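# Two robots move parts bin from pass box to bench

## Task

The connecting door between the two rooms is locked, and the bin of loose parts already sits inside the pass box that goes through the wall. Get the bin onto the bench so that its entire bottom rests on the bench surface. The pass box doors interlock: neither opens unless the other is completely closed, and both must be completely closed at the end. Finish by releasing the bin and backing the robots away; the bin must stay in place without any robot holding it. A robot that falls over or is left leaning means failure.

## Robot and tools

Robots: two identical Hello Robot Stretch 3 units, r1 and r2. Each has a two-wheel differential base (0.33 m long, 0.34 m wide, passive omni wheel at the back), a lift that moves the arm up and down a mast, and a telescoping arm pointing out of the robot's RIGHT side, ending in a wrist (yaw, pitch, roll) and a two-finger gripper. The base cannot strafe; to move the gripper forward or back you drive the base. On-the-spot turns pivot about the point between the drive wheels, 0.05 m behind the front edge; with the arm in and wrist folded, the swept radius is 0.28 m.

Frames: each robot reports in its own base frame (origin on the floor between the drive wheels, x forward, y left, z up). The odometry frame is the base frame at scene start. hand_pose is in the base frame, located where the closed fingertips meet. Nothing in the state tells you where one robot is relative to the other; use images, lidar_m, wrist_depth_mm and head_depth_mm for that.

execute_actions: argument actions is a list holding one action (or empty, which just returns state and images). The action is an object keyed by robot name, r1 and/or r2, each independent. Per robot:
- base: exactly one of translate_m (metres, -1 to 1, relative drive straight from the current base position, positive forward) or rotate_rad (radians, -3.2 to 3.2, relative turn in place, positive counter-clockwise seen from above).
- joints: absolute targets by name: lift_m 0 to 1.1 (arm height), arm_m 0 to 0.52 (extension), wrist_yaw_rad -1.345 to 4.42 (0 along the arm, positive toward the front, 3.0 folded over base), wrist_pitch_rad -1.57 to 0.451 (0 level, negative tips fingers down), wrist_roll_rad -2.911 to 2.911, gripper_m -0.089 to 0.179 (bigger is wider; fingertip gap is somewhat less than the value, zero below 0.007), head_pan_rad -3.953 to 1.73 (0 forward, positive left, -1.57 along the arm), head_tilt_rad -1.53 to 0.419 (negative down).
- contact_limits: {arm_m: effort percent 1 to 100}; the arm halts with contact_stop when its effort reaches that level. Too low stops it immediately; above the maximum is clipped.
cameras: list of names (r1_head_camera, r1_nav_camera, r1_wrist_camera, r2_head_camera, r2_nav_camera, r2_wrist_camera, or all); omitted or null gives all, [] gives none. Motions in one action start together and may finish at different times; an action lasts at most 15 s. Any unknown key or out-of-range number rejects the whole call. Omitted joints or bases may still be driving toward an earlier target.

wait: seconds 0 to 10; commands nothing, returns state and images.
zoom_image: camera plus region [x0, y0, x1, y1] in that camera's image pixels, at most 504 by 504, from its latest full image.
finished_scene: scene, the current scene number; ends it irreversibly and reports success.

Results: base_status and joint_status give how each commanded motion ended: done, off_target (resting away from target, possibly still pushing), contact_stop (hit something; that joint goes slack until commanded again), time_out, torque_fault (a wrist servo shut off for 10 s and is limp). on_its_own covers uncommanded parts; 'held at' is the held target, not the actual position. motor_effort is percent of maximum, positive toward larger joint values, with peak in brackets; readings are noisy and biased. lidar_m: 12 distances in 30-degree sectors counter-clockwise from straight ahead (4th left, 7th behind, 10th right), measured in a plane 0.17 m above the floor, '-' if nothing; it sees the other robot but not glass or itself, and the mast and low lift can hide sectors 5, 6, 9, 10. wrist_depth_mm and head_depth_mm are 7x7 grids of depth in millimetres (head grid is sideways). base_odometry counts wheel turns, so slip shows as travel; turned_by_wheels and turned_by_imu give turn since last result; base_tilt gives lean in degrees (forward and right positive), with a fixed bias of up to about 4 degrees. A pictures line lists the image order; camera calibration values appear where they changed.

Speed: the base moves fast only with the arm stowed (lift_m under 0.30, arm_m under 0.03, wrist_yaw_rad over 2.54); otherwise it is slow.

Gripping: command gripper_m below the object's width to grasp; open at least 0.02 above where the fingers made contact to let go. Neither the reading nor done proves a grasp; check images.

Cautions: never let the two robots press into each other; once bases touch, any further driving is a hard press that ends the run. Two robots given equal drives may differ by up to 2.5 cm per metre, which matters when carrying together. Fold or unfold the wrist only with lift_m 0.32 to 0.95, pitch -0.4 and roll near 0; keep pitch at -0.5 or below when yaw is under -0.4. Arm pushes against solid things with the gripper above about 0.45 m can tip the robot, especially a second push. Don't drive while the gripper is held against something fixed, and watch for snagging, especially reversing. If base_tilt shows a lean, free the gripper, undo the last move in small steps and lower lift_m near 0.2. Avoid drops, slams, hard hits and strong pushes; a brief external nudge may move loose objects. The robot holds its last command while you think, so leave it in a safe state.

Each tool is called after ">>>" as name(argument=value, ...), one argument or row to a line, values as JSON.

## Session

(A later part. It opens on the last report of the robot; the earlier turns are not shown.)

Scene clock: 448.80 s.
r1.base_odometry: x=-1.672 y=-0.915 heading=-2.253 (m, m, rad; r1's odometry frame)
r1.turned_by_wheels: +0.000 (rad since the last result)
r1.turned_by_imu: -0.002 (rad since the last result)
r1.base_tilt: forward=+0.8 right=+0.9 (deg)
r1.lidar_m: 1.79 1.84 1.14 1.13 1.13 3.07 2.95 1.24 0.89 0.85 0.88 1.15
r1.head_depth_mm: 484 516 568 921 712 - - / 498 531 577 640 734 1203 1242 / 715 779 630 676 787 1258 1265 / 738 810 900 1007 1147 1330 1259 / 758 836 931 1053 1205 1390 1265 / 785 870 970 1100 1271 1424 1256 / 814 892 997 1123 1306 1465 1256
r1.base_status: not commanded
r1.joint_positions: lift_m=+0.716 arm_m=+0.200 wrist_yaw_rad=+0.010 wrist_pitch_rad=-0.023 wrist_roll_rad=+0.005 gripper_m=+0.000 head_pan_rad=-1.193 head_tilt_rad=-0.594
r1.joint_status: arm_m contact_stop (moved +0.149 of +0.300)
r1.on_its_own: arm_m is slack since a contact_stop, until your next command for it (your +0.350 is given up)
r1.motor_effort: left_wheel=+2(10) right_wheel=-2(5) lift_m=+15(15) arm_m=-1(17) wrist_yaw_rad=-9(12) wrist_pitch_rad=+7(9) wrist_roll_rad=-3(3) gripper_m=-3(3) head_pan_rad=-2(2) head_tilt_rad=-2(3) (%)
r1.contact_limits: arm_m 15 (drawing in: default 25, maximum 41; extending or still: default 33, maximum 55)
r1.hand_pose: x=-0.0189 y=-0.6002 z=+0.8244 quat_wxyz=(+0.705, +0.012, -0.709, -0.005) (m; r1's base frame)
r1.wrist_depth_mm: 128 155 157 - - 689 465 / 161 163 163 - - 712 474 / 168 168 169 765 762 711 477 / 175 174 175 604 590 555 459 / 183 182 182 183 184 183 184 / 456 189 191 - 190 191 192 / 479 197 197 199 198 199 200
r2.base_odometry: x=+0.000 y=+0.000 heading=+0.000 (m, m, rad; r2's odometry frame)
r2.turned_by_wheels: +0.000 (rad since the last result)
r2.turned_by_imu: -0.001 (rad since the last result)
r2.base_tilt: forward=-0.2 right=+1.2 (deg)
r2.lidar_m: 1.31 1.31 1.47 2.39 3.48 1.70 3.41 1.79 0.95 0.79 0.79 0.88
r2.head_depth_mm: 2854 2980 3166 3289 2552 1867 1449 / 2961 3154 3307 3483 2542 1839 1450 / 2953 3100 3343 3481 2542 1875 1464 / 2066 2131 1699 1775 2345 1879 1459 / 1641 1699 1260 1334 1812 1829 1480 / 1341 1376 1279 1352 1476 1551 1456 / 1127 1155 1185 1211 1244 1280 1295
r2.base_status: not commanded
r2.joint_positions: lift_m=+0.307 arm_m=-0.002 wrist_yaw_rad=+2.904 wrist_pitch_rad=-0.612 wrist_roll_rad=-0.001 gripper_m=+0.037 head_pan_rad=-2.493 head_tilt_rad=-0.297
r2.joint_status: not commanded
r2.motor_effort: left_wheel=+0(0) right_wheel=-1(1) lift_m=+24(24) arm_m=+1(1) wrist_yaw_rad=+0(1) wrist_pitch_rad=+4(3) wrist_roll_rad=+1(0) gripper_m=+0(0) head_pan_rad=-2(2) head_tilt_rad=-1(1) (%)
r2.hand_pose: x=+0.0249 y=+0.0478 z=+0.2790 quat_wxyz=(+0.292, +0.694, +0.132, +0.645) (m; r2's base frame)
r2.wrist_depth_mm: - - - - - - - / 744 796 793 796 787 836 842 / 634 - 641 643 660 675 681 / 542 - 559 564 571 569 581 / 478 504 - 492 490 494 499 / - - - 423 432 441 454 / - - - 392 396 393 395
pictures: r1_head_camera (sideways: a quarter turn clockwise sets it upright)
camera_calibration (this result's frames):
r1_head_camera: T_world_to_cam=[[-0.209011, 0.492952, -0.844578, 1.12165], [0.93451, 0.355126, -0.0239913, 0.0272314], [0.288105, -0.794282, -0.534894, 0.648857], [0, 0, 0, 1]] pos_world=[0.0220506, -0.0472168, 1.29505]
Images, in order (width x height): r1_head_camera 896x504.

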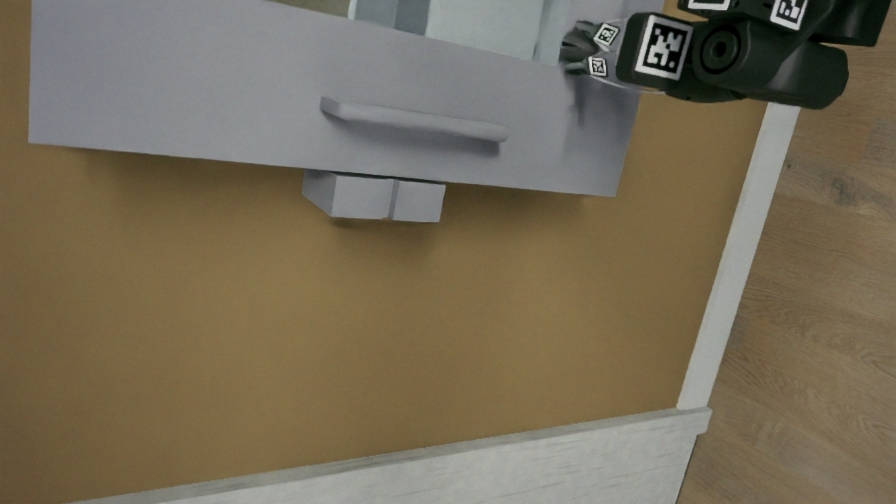

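Latch halves are aligned.

>>> execute_actions(
  actions=[
    {"r1":{"joints":{"arm_m":0.0}}},
  ],
  cameras=["r1_nav_camera"],
)

>>> finished_scene(
  scene=2,
)

Scene clock: 455.53 s.
r1.base_odometry: x=-1.672 y=-0.915 heading=-2.253 (m, m, rad; r1's odometry frame)
r1.turned_by_wheels: +0.000 (rad since the last result)
r1.turned_by_imu: +0.000 (rad since the last result)
r1.base_tilt: forward=+0.8 right=+0.9 (deg)
r1.lidar_m: 1.79 1.85 1.15 1.13 1.13 3.07 2.96 1.25 0.89 0.85 0.88 1.15
r1.head_depth_mm: 483 514 567 920 719 1119 1241 / 498 530 575 640 732 1187 1268 / 713 777 630 677 789 1259 1262 / 738 809 899 1007 1144 1334 1265 / 761 839 934 1048 1205 1390 1261 / 785 870 972 1103 1269 1421 1257 / 815 896 996 1119 1304 1458 1253
r1.base_status: not commanded
r1.joint_positions: lift_m=+0.716 arm_m=+0.003 wrist_yaw_rad=+0.001 wrist_pitch_rad=-0.022 wrist_roll_rad=+0.005 gripper_m=+0.000 head_pan_rad=-1.193 head_tilt_rad=-0.594
r1.joint_status: all done
joint sent to its limit — the command would take r1.arm_m past its lower limit, so that joint was sent only as far as its limit.
r1.motor_effort: left_wheel=+1(2) right_wheel=+2(1) lift_m=+15(15) arm_m=-4(5) wrist_yaw_rad=+0(10) wrist_pitch_rad=+6(7) wrist_roll_rad=-3(3) gripper_m=-2(3) head_pan_rad=-3(3) head_tilt_rad=-3(1) (%)
r1.hand_pose: x=-0.0212 y=-0.4035 z=+0.8247 quat_wxyz=(+0.705, +0.008, -0.709, -0.008) (m; r1's base frame)
r1.wrist_depth_mm: 559 340 335 - - 695 375 / 586 587 351 - - 695 378 / 602 607 365 955 955 661 379 / 628 641 378 377 380 386 383 / 648 651 396 392 398 401 400 / 670 675 681 - 703 707 707 / 706 721 725 714 729 723 727
r2.base_odometry: x=+0.000 y=+0.000 heading=+0.000 (m, m, rad; r2's odometry frame)
r2.turned_by_wheels: +0.000 (rad since the last result)
r2.turned_by_imu: -0.001 (rad since the last result)
r2.base_tilt: forward=-0.1 right=+1.1 (deg)
r2.lidar_m: 1.31 1.31 1.47 2.39 3.49 1.70 3.40 1.78 0.95 0.79 0.79 0.88
r2.head_depth_mm: 2826 3022 3149 3351 2568 1862 1461 / 2967 3059 3307 3400 2577 1864 1469 / 2965 3104 3316 3476 2572 1867 1471 / 2062 2151 1695 1791 2359 1878 1468 / 1638 1690 1259 1339 1803 1809 1481 / 1342 1373 1284 1358 1489 1553 1442 / 1132 1153 1186 1209 1237 1266 1307
r2.base_status: not commanded
r2.joint_positions: lift_m=+0.307 arm_m=-0.002 wrist_yaw_rad=+2.904 wrist_pitch_rad=-0.612 wrist_roll_rad=-0.001 gripper_m=+0.037 head_pan_rad=-2.493 head_tilt_rad=-0.297
r2.joint_status: not commanded
r2.motor_effort: left_wheel=+0(0) right_wheel=-1(1) lift_m=+24(24) arm_m=+1(1) wrist_yaw_rad=+0(0) wrist_pitch_rad=+3(3) wrist_roll_rad=+0(0) gripper_m=+0(0) head_pan_rad=-3(2) head_tilt_rad=-1(1) (%)
r2.hand_pose: x=+0.0249 y=+0.0478 z=+0.2790 quat_wxyz=(+0.292, +0.694, +0.132, +0.645) (m; r2's base frame)
r2.wrist_depth_mm: - - - - - - - / 745 770 776 798 809 818 835 / 640 - 650 669 665 685 689 / 549 - 560 566 566 568 571 / 481 487 - 482 501 508 501 / - - - 417 440 440 444 / - - - 397 392 397 398
pictures: r1_nav_camera (sideways: a quarter turn counterclockwise sets it upright)
camera_calibration (this result's frames):
r1_nav_camera: T_world_to_cam=[[0.240546, -0.539493, 0.806898, -1.0189], [-0.911564, -0.411147, -0.00314505, 0.0569682], [0.33345, -0.734783, -0.590682, 0.720897], [0, 0, 0, 1]] pos_world=[0.0566398, 0.0034341, 1.24815]
Images, in order (width x height): r1_nav_camera 672x504.

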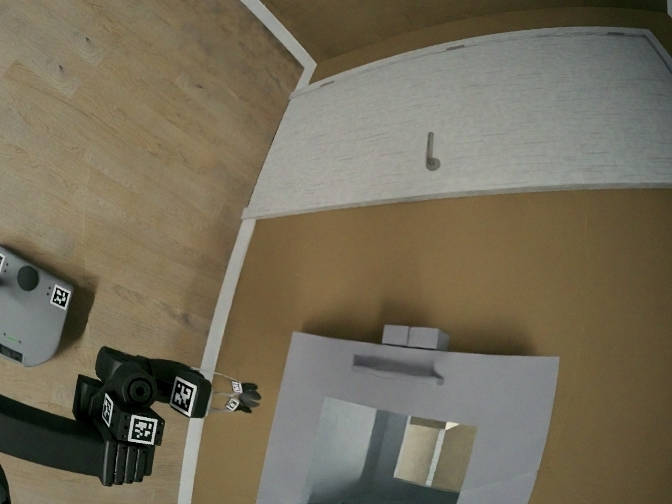

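The scene is finished: the task was done.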